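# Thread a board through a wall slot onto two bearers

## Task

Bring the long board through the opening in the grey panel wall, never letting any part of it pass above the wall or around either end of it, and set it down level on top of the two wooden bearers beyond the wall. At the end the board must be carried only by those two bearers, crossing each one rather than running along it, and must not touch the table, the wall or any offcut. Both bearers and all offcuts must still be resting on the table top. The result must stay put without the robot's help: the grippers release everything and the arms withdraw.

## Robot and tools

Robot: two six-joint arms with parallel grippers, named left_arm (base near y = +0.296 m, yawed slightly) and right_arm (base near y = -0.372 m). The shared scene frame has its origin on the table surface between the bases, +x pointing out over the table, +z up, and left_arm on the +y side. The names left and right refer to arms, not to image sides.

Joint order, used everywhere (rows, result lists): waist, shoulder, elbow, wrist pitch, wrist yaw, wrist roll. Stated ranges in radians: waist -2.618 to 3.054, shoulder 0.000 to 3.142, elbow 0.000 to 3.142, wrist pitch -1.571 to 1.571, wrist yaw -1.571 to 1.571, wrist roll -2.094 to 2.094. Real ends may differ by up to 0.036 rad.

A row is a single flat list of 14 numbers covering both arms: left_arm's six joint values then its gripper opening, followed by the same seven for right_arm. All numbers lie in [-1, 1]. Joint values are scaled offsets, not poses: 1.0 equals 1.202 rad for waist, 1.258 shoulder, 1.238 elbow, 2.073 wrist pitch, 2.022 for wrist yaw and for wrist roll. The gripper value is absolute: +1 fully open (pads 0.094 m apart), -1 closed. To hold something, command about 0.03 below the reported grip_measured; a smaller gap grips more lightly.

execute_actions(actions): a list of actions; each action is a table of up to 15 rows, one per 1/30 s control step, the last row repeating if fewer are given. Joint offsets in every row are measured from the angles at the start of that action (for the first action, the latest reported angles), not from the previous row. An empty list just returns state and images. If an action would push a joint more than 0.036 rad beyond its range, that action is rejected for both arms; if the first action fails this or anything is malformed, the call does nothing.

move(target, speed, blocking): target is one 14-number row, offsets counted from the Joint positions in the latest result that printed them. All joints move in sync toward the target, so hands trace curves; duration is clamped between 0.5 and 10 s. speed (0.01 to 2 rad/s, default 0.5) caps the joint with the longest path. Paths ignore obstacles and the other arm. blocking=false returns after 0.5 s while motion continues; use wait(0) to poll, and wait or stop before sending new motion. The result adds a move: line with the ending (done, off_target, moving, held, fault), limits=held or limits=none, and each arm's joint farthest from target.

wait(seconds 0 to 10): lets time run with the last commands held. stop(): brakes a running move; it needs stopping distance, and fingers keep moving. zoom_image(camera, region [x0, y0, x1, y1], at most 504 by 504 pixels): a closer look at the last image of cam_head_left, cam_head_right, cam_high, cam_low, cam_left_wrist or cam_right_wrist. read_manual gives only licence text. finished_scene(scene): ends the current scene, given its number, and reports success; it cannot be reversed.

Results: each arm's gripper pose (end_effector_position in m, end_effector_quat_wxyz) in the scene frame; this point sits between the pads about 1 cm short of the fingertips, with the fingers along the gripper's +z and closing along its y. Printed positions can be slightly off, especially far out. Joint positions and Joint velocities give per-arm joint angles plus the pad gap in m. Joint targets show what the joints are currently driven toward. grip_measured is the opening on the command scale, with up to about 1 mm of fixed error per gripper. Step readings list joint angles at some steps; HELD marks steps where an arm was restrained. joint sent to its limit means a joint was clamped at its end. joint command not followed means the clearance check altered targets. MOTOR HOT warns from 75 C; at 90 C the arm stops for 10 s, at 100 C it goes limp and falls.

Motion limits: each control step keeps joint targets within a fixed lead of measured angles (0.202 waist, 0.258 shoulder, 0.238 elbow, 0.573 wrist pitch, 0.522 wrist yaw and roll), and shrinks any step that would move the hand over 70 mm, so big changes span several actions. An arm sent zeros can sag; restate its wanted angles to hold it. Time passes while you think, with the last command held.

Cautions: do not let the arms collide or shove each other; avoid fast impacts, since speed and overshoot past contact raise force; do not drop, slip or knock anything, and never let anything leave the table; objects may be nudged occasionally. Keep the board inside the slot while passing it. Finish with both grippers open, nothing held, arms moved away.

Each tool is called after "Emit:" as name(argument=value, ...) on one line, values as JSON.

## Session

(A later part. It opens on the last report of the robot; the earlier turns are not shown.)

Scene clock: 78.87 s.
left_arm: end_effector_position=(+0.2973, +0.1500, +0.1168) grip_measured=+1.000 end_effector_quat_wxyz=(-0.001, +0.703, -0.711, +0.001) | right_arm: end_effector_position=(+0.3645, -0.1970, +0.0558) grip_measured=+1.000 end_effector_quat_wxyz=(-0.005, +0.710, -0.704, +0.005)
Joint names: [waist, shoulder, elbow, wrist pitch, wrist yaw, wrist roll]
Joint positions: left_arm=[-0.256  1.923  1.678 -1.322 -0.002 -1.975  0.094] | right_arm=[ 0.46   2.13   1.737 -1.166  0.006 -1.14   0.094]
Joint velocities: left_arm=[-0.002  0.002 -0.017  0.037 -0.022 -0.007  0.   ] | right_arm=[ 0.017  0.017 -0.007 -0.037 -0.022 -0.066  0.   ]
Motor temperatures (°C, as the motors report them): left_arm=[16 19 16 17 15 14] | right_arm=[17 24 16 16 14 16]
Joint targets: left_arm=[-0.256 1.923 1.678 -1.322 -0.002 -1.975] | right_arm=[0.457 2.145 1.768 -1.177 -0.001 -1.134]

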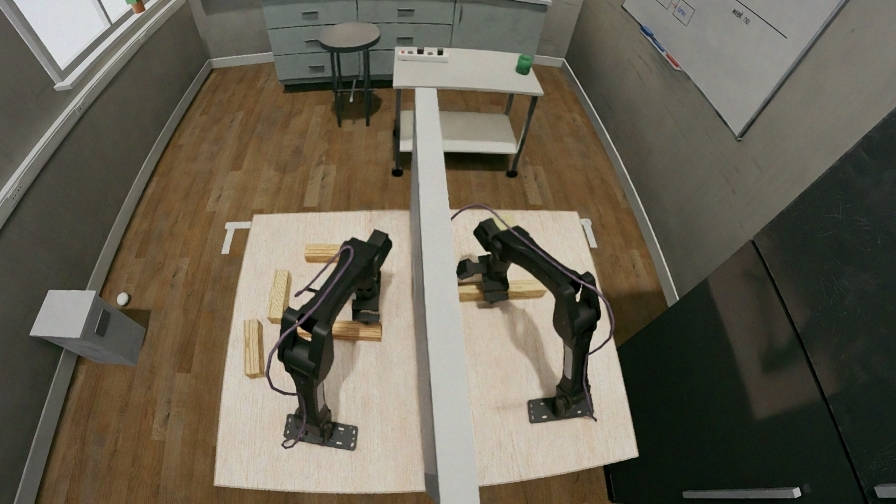

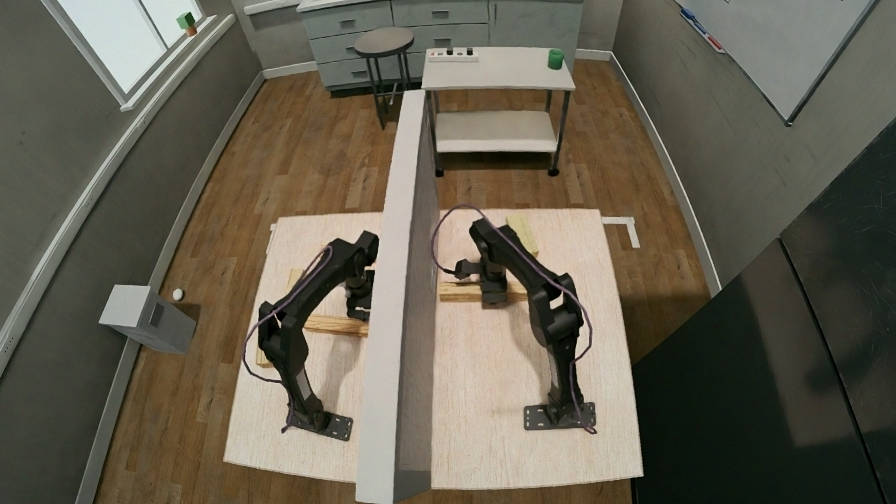

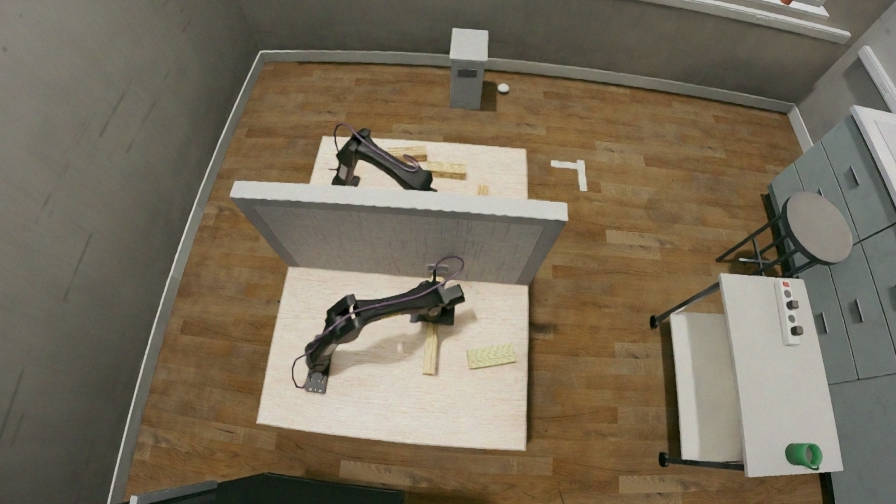

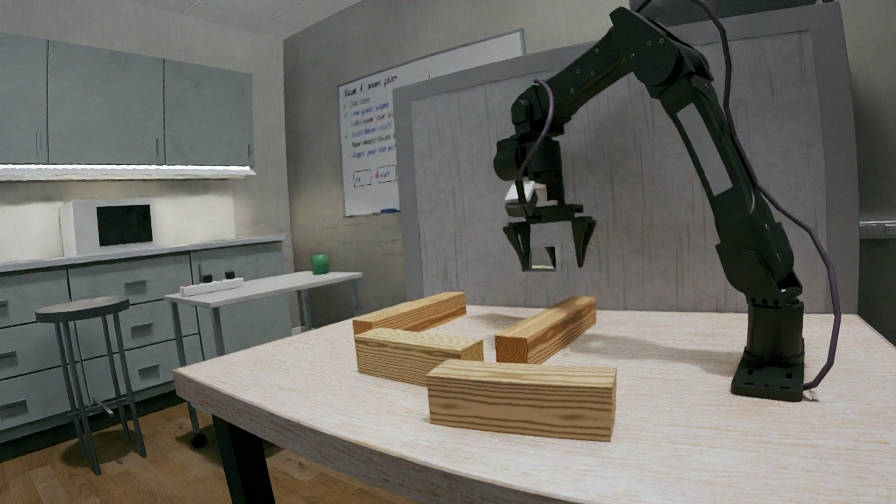

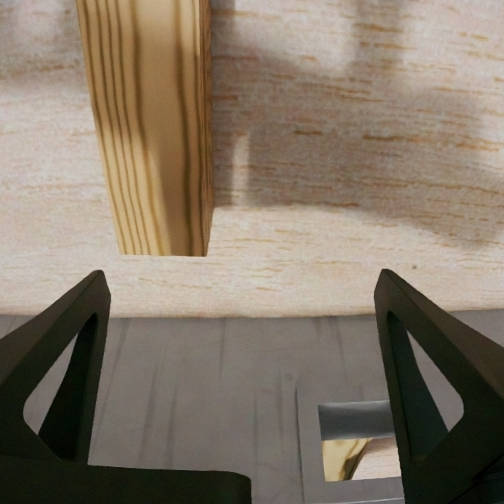

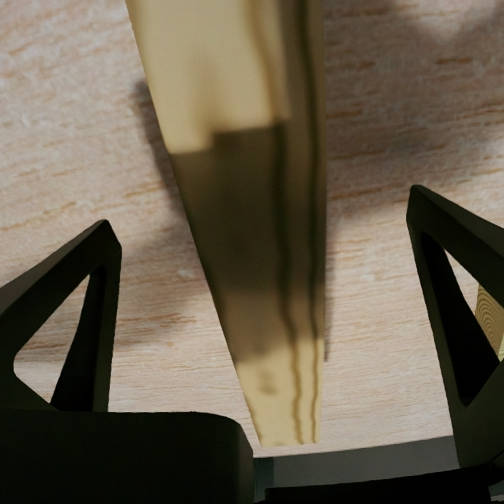

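Emit:
move(target=[0,0,0,0,0,0,1, 0.0706,-0.2010,-0.2995,0.0555,0,0.0416,1], speed=0.3)

Scene clock: 81.63 s.
left_arm: end_effector_position=(+0.2973, +0.1500, +0.1168) grip_measured=+1.000 end_effector_quat_wxyz=(-0.001, +0.703, -0.711, +0.001) | right_arm: end_effector_position=(+0.2966, -0.2008, +0.0518) grip_measured=+1.000 end_effector_quat_wxyz=(-0.002, +0.709, -0.705, +0.007)
Joint names: [waist, shoulder, elbow, wrist pitch, wrist yaw, wrist roll]
Joint positions: left_arm=[-0.256  1.923  1.678 -1.322 -0.002 -1.975  0.094] | right_arm=[ 0.535  1.902  1.388 -1.051  0.012 -1.064  0.094]
Joint velocities: left_arm=[-0.002 -0.027 -0.007  0.022 -0.066  0.022  0.   ] | right_arm=[ 0.002  0.002 -0.002  0.051 -0.022  0.051  0.   ]
Motor temperatures (°C, as the motors report them): left_arm=[16 19 16 17 15 14] | right_arm=[17 25 16 16 14 16]
Joint targets: left_arm=[-0.256 1.923 1.678 -1.322 -0.002 -1.975] | right_arm=[0.545 1.877 1.367 -1.051 0.006 -1.056]
move: off_target (right_arm); limits=none; left_arm: farthest joint: the waist, 0.000 radians from its target (0.000 radians at the start); right_arm: farthest joint: the shoulder, 0.025 radians from its target (0.253 radians at the start)

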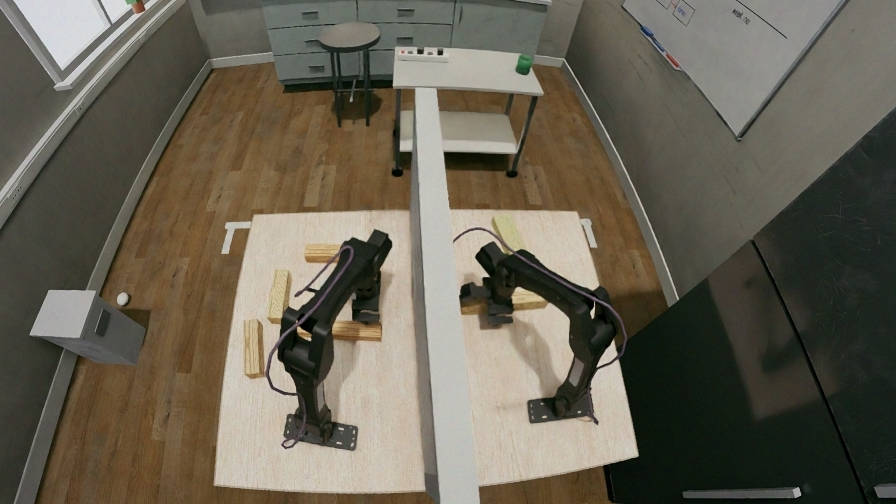

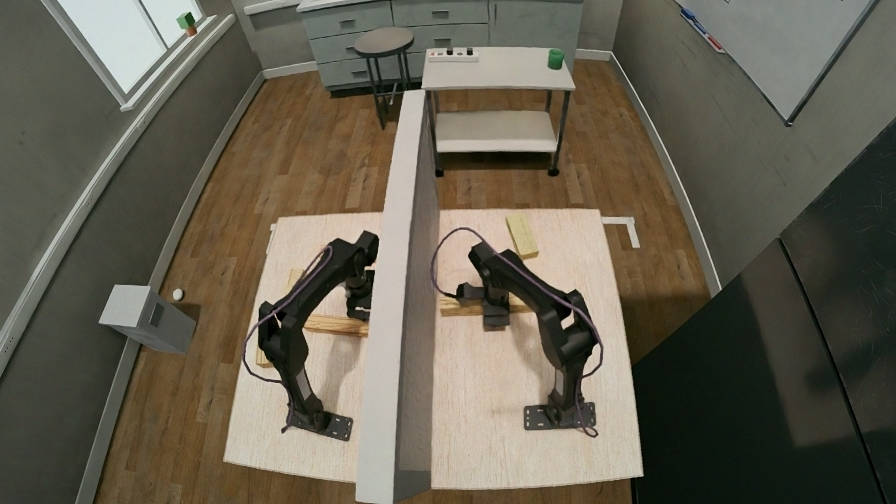

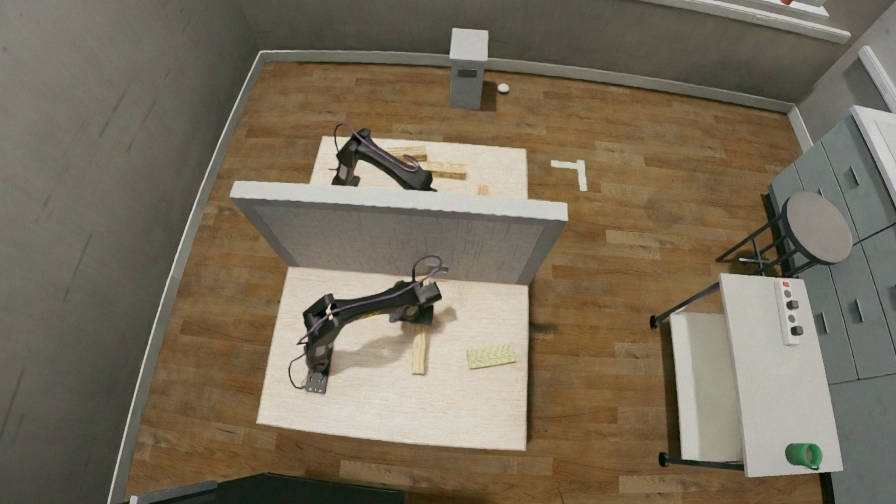

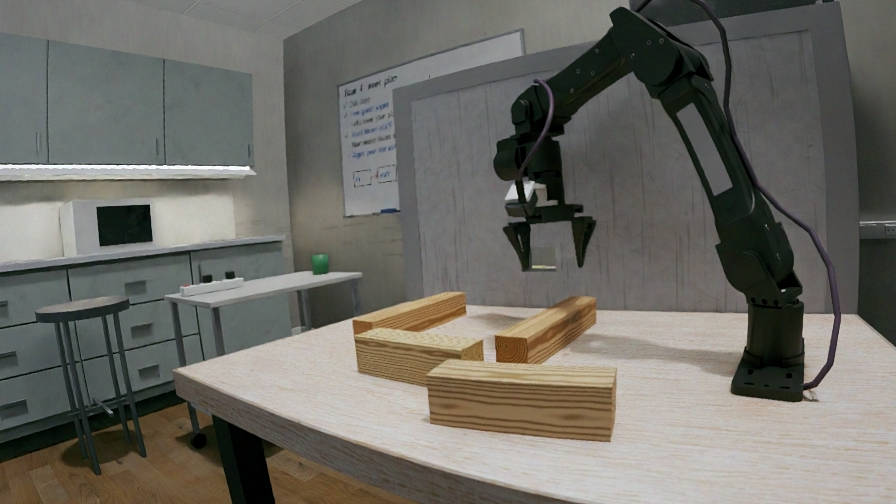

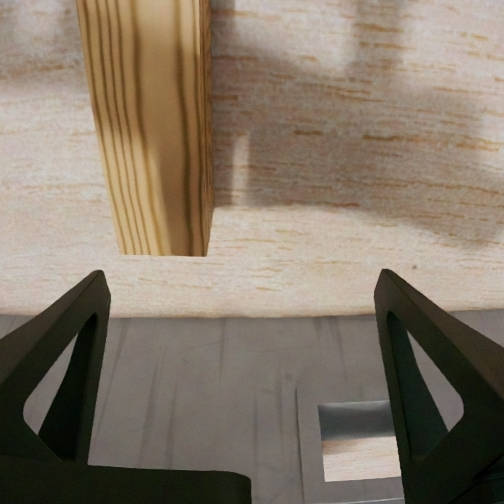

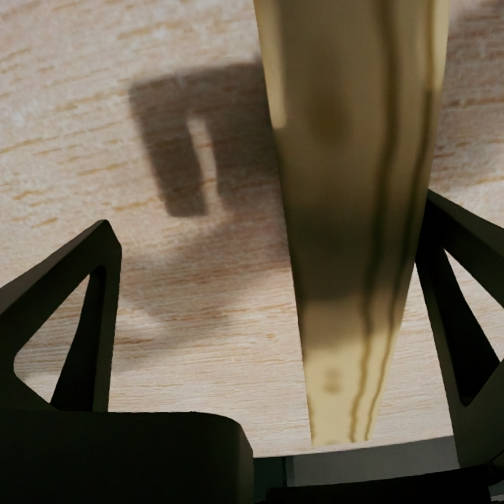

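Emit:
move(target=[0,0,0,0,0,0,1, 0,0,0,0,0,0,-0.3], speed=0.3)

Scene clock: 83.23 s.
left_arm: end_effector_position=(+0.2973, +0.1500, +0.1168) grip_measured=+1.000 end_effector_quat_wxyz=(-0.001, +0.703, -0.711, +0.001) | right_arm: end_effector_position=(+0.2998, -0.2005, +0.0519) grip_measured=-0.211 end_effector_quat_wxyz=(-0.006, +0.709, -0.705, +0.012)
Joint names: [waist, shoulder, elbow, wrist pitch, wrist yaw, wrist roll]
Joint positions: left_arm=[-0.256  1.923  1.678 -1.322 -0.002 -1.975  0.094] | right_arm=[ 0.535  1.902  1.388 -1.039  0.02  -1.063  0.037]
Joint velocities: left_arm=[ 0.002  0.002 -0.002 -0.022  0.022  0.095  0.   ] | right_arm=[ 0.007 -0.012  0.007 -0.081  0.007 -0.022  0.001]
Motor temperatures (°C, as the motors report them): left_arm=[16 20 16 17 15 14] | right_arm=[17 25 16 16 14 16]
Joint targets: left_arm=[-0.256 1.923 1.678 -1.322 -0.002 -1.975] | right_arm=[0.535 1.902 1.388 -1.051 0.012 -1.064]
move: done; limits=none; left_arm: farthest joint: the waist, 0.000 radians from its target (0.000 radians at the start); right_arm: farthest joint: the wrist pitch, 0.012 radians from its target (0.000 radians at the start)

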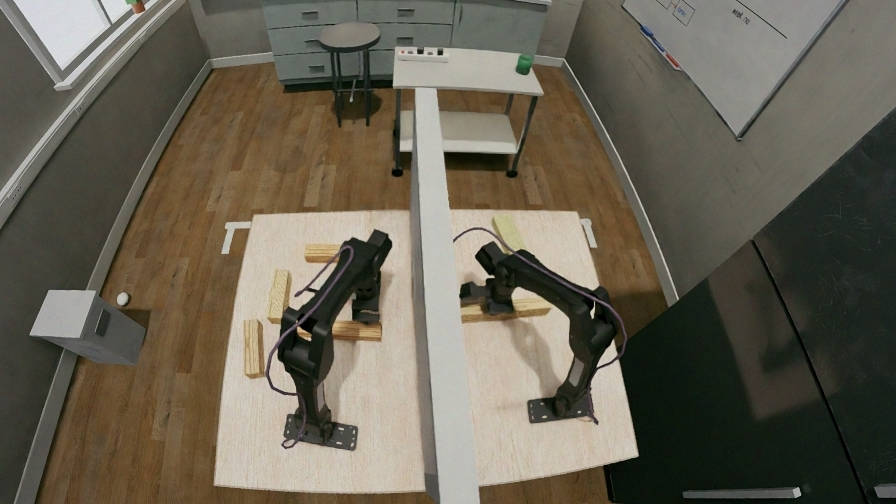

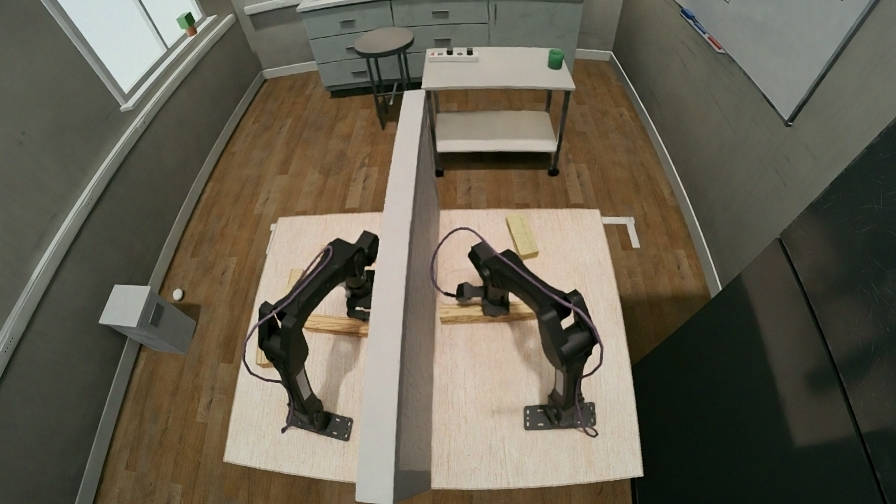

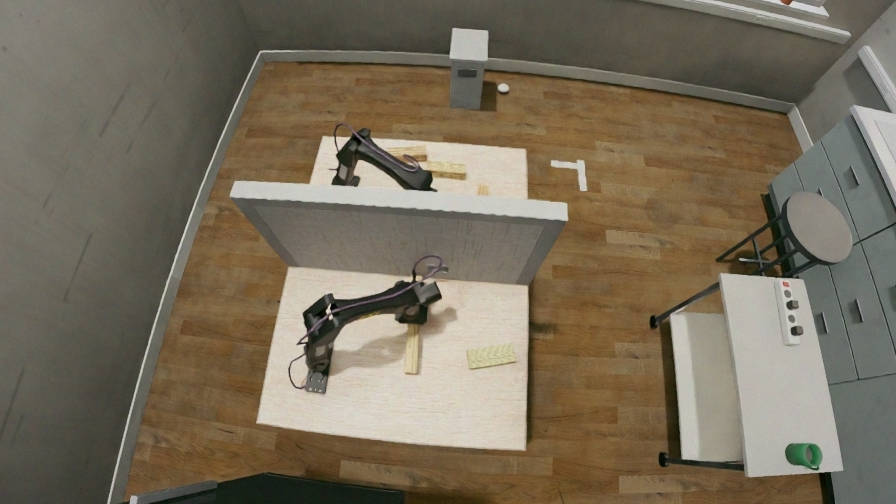

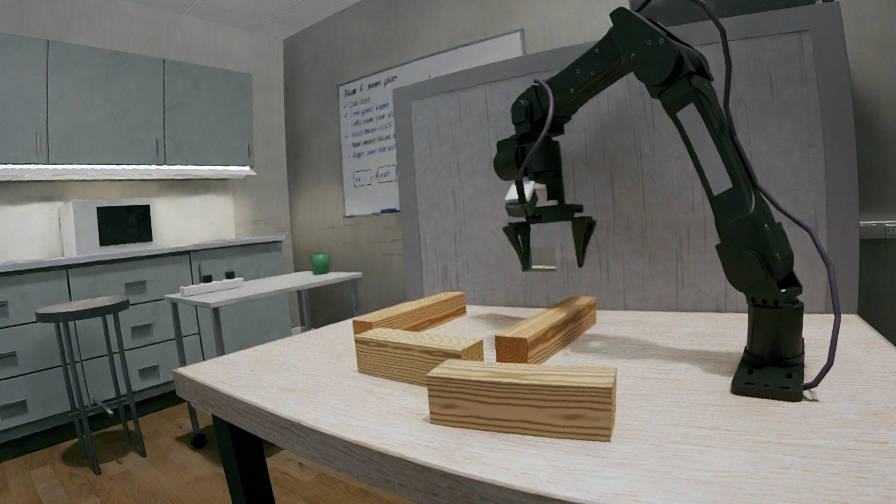

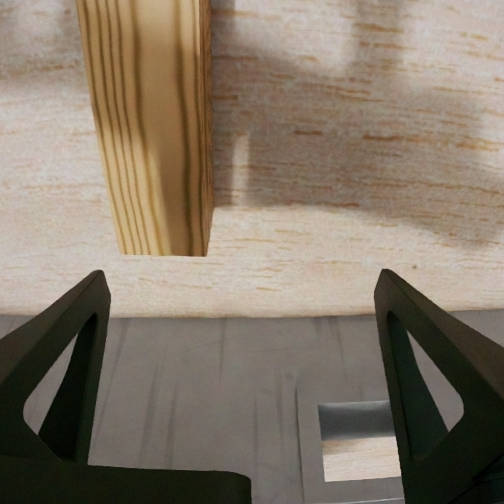

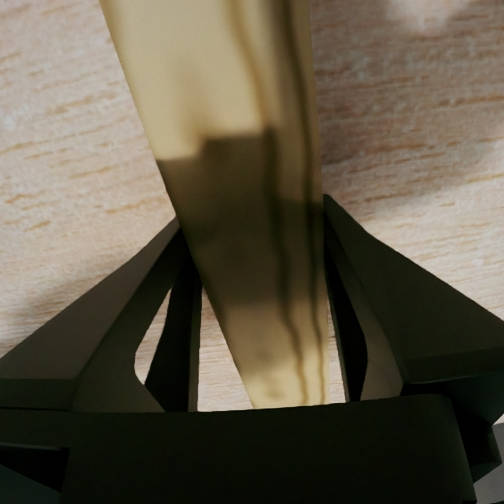

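Emit:
move(target=[0,0,0,0,0,0,1, 0,-0.4642,-0.6721,0.5012,0.1632,0,-0.3], speed=0.6)

Scene clock: 86.43 s.
left_arm: end_effector_position=(+0.2973, +0.1500, +0.1168) grip_measured=+1.000 end_effector_quat_wxyz=(-0.001, +0.703, -0.711, +0.001) | right_arm: end_effector_position=(+0.3100, -0.2581, +0.0640) grip_measured=-0.211 end_effector_quat_wxyz=(-0.287, +0.619, -0.688, +0.246)
Joint names: [waist, shoulder, elbow, wrist pitch, wrist yaw, wrist roll]
Joint positions: left_arm=[-0.256  1.923  1.678 -1.322 -0.002 -1.975  0.094] | right_arm=[ 0.535  1.351  0.561 -0.067  0.336 -1.077  0.037]
Joint velocities: left_arm=[-0.007 -0.002  0.012  0.037  0.022  0.022  0.   ] | right_arm=[ 0.002  0.002 -0.022 -0.11  -0.022  0.037 -0.001]
Motor temperatures (°C, as the motors report them): left_arm=[16 20 16 17 15 14] | right_arm=[17 24 16 16 14 16]
Joint targets: left_arm=[-0.256 1.923 1.678 -1.322 -0.002 -1.975] | right_arm=[0.535 1.318 0.556 -0.000 0.350 -1.063]
move: off_target (right_arm); limits=none; left_arm: farthest joint: the waist, 0.000 radians from its target (0.000 radians at the start); right_arm: farthest joint: the wrist pitch, 0.067 radians from its target (1.039 radians at the start)

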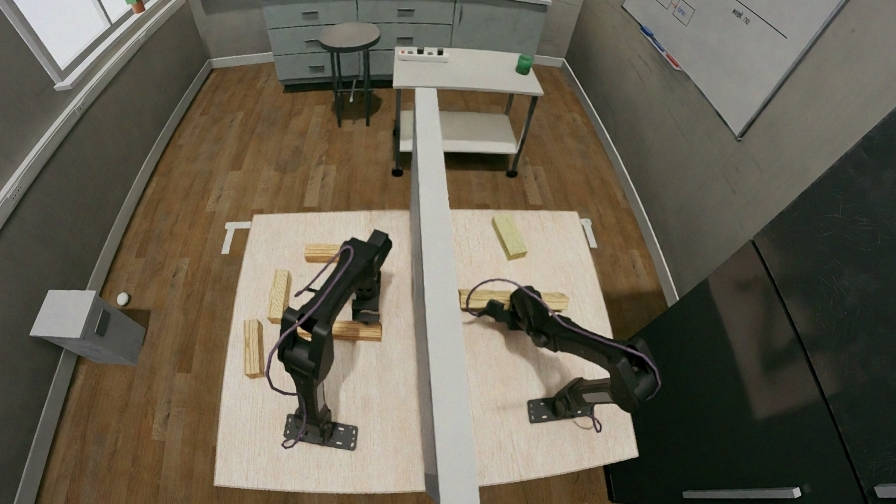

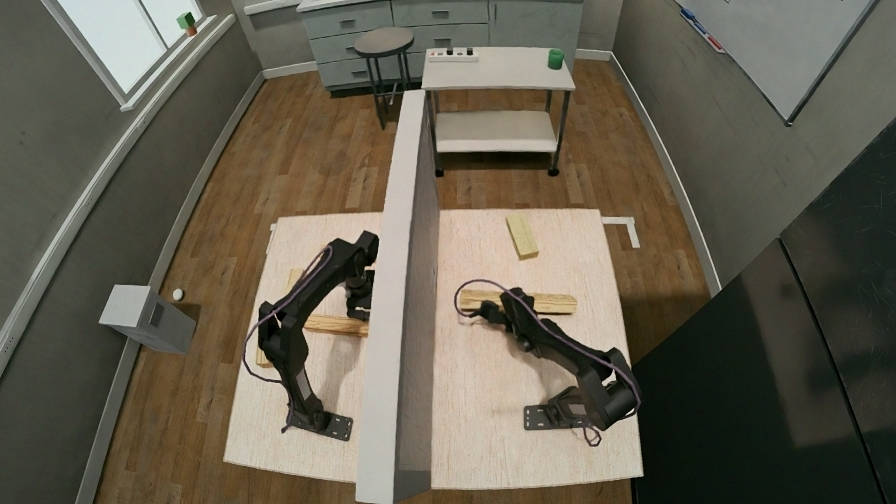

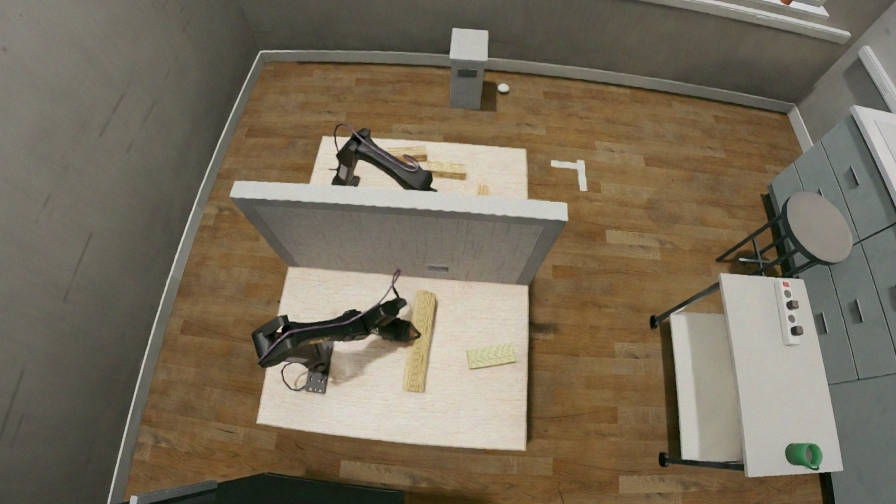

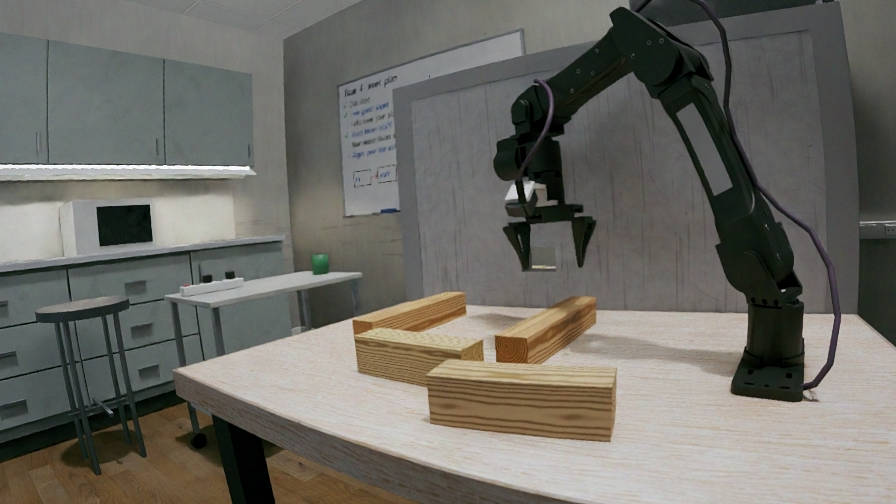

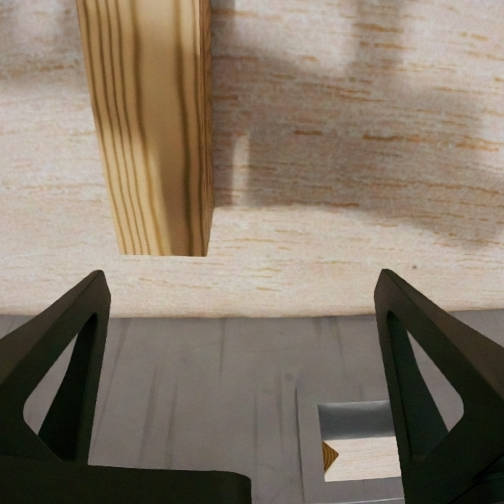

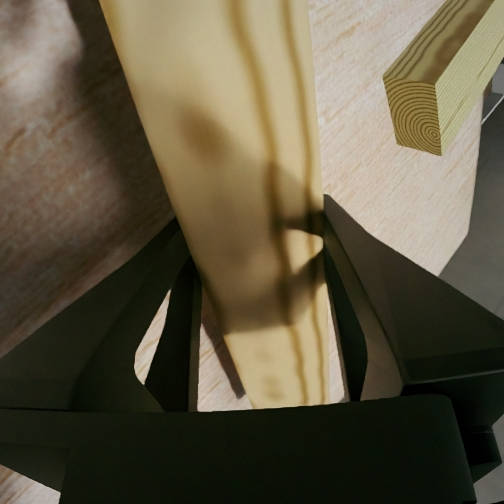

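Emit:
move(target=[0,0,0,0,0,0,1, 0,0,0,0,0,0,1], speed=0.5)

Scene clock: 87.27 s.
left_arm: end_effector_position=(+0.2973, +0.1500, +0.1168) grip_measured=+1.000 end_effector_quat_wxyz=(-0.001, +0.703, -0.711, +0.001) | right_arm: end_effector_position=(+0.3093, -0.2582, +0.0634) grip_measured=+1.000 end_effector_quat_wxyz=(-0.286, +0.620, -0.688, +0.245)
Joint names: [waist, shoulder, elbow, wrist pitch, wrist yaw, wrist roll]
Joint positions: left_arm=[-0.256  1.923  1.678 -1.322 -0.002 -1.975  0.094] | right_arm=[ 0.535  1.351  0.561 -0.071  0.334 -1.078  0.094]
Joint velocities: left_arm=[-0.002  0.007 -0.007 -0.051 -0.007 -0.037  0.   ] | right_arm=[-0.007 -0.017 -0.012  0.007 -0.066  0.022  0.   ]
Motor temperatures (°C, as the motors report them): left_arm=[16 20 16 17 15 14] | right_arm=[17 24 16 17 14 16]
Joint targets: left_arm=[-0.256 1.923 1.678 -1.322 -0.002 -1.975] | right_arm=[0.535 1.351 0.561 -0.067 0.336 -1.077]
move: done; limits=none; left_arm: farthest joint: the waist, 0.000 radians from its target (0.000 radians at the start); right_arm: farthest joint: the wrist pitch, 0.004 radians from its target (0.000 radians at the start)

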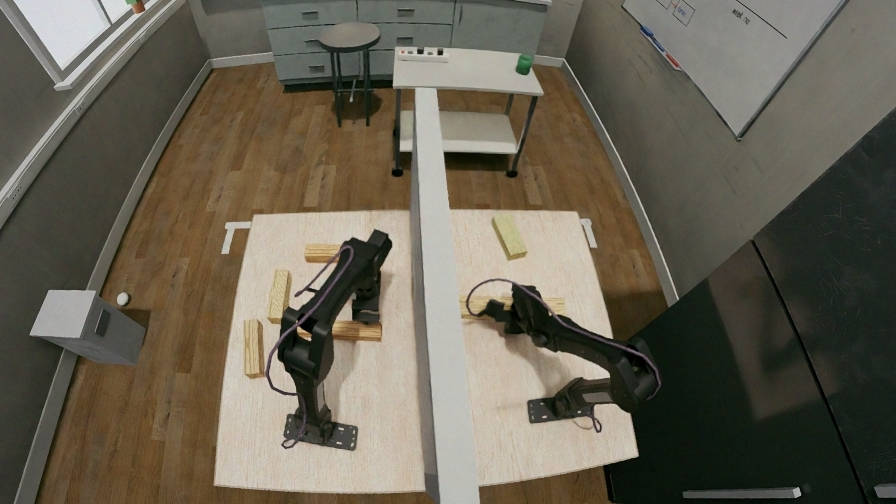

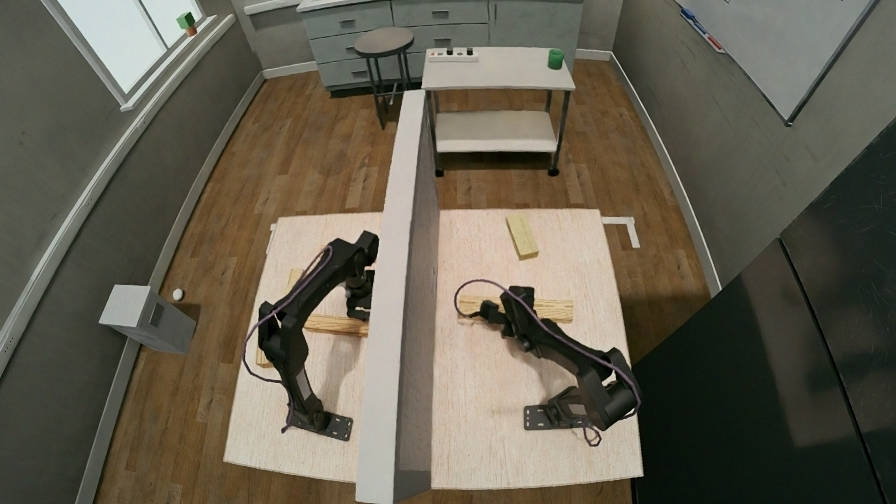

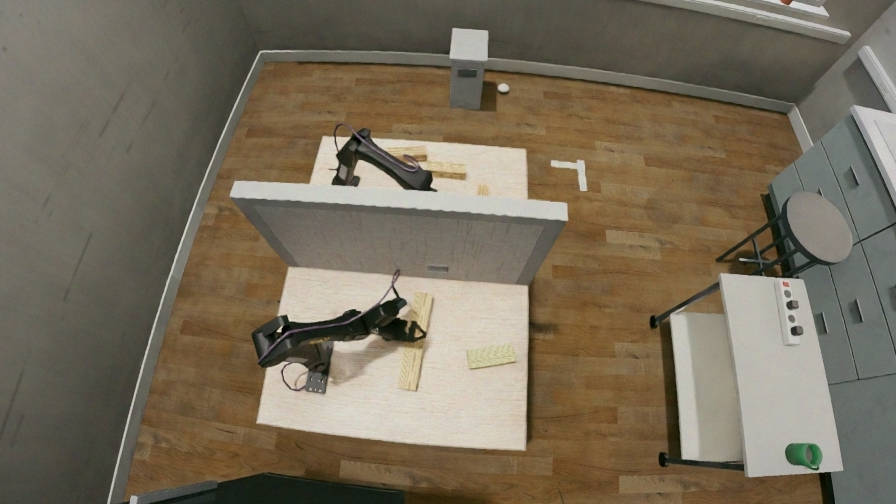

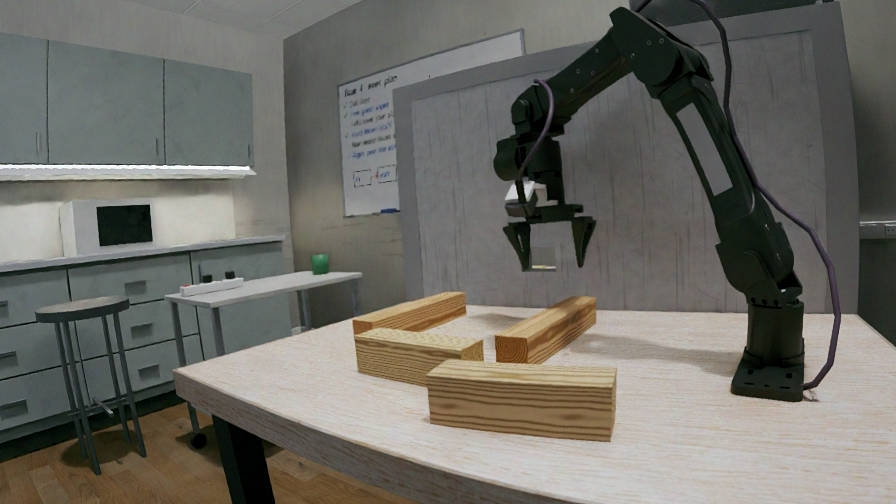

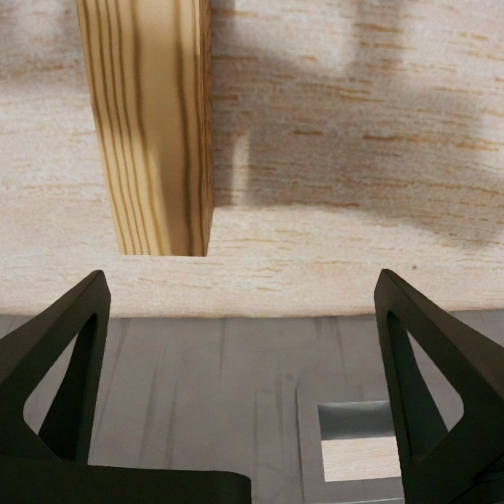

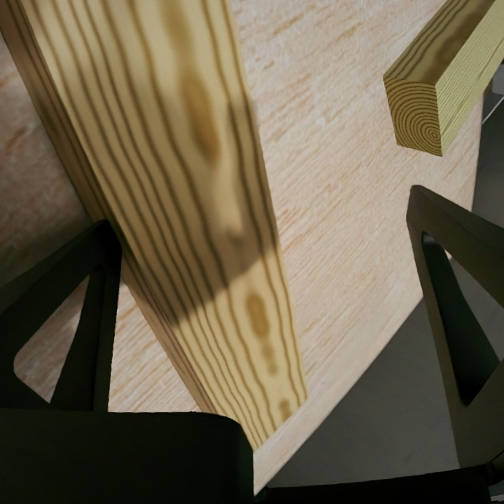

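Emit:
move(target=[0,0,0,0,0,0,1, -0.3161,0.291,0.7488,-0.6054,-0.1652,-0.1770,1], speed=0.8)

Scene clock: 90.03 s.
left_arm: end_effector_position=(+0.2973, +0.1500, +0.1168) grip_measured=+1.000 end_effector_quat_wxyz=(-0.001, +0.703, -0.711, +0.001) | right_arm: end_effector_position=(+0.2982, -0.3309, +0.1296) grip_measured=+1.000 end_effector_quat_wxyz=(+0.002, +0.707, -0.707, +0.011)
Joint names: [waist, shoulder, elbow, wrist pitch, wrist yaw, wrist roll]
Joint positions: left_arm=[-0.256  1.923  1.678 -1.322 -0.002 -1.975  0.094] | right_arm=[ 0.162  1.705  1.456 -1.312  0.02  -1.43   0.094]
Joint velocities: left_arm=[ 0.002 -0.017  0.002 -0.051  0.007 -0.007  0.   ] | right_arm=[ 0.007  0.002 -0.007 -0.037 -0.007  0.022  0.   ]
Motor temperatures (°C, as the motors report them): left_arm=[16 20 16 17 15 14] | right_arm=[17 24 16 17 14 16]
Joint targets: left_arm=[-0.256 1.923 1.678 -1.322 -0.002 -1.975] | right_arm=[0.155 1.717 1.488 -1.326 0.000 -1.436]
move: off_target (right_arm); limits=none; left_arm: farthest joint: the waist, 0.000 radians from its target (0.000 radians at the start); right_arm: farthest joint: the elbow, 0.032 radians from its target (0.927 radians at the start)

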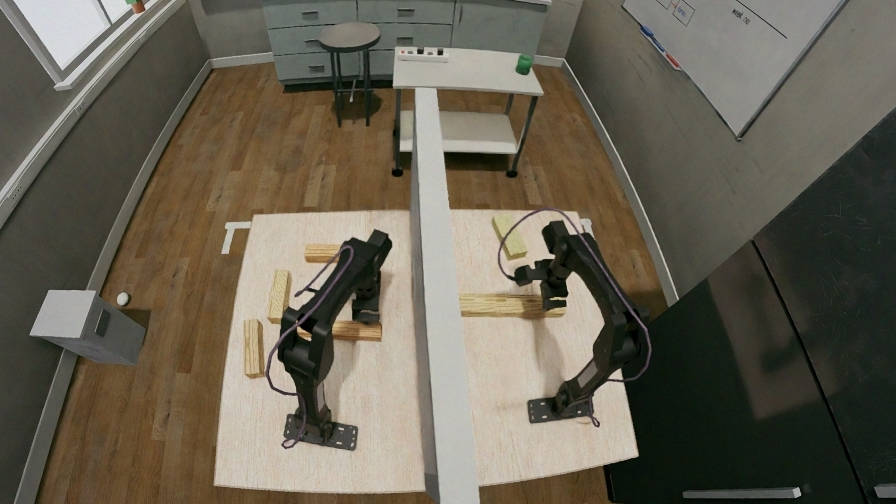

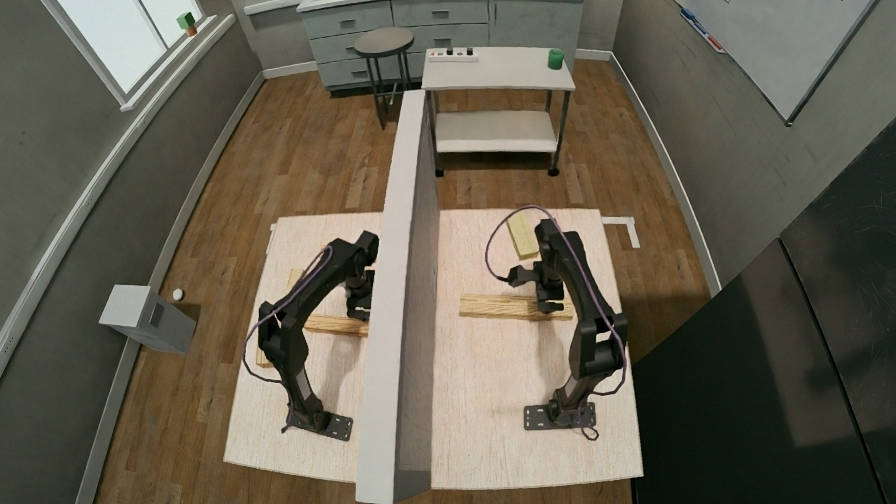

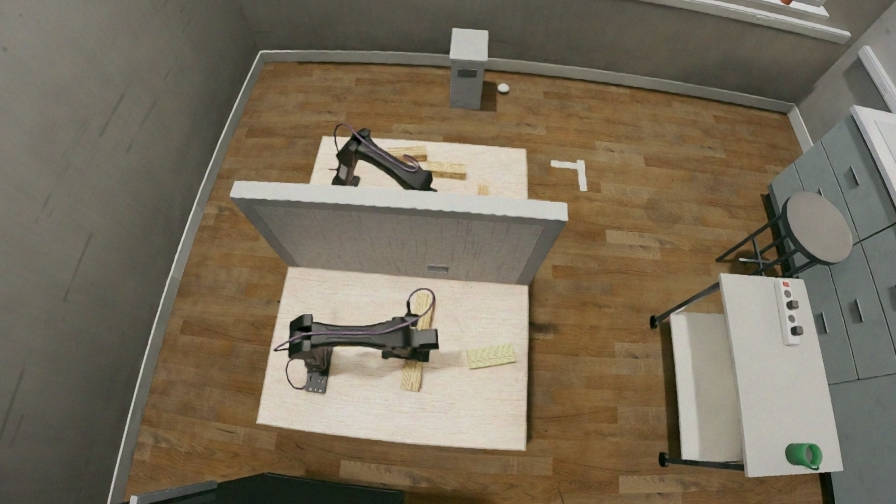

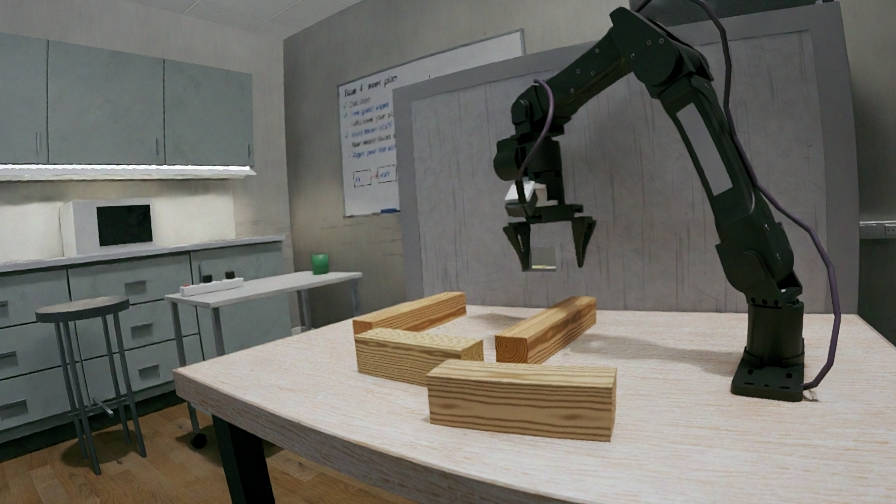

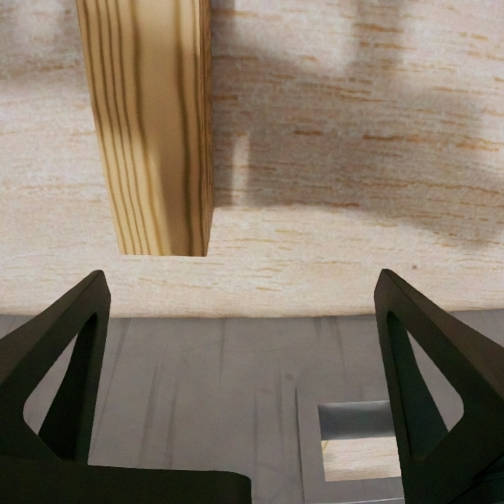

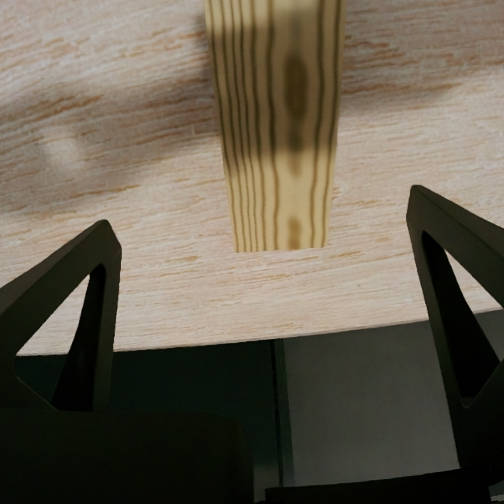

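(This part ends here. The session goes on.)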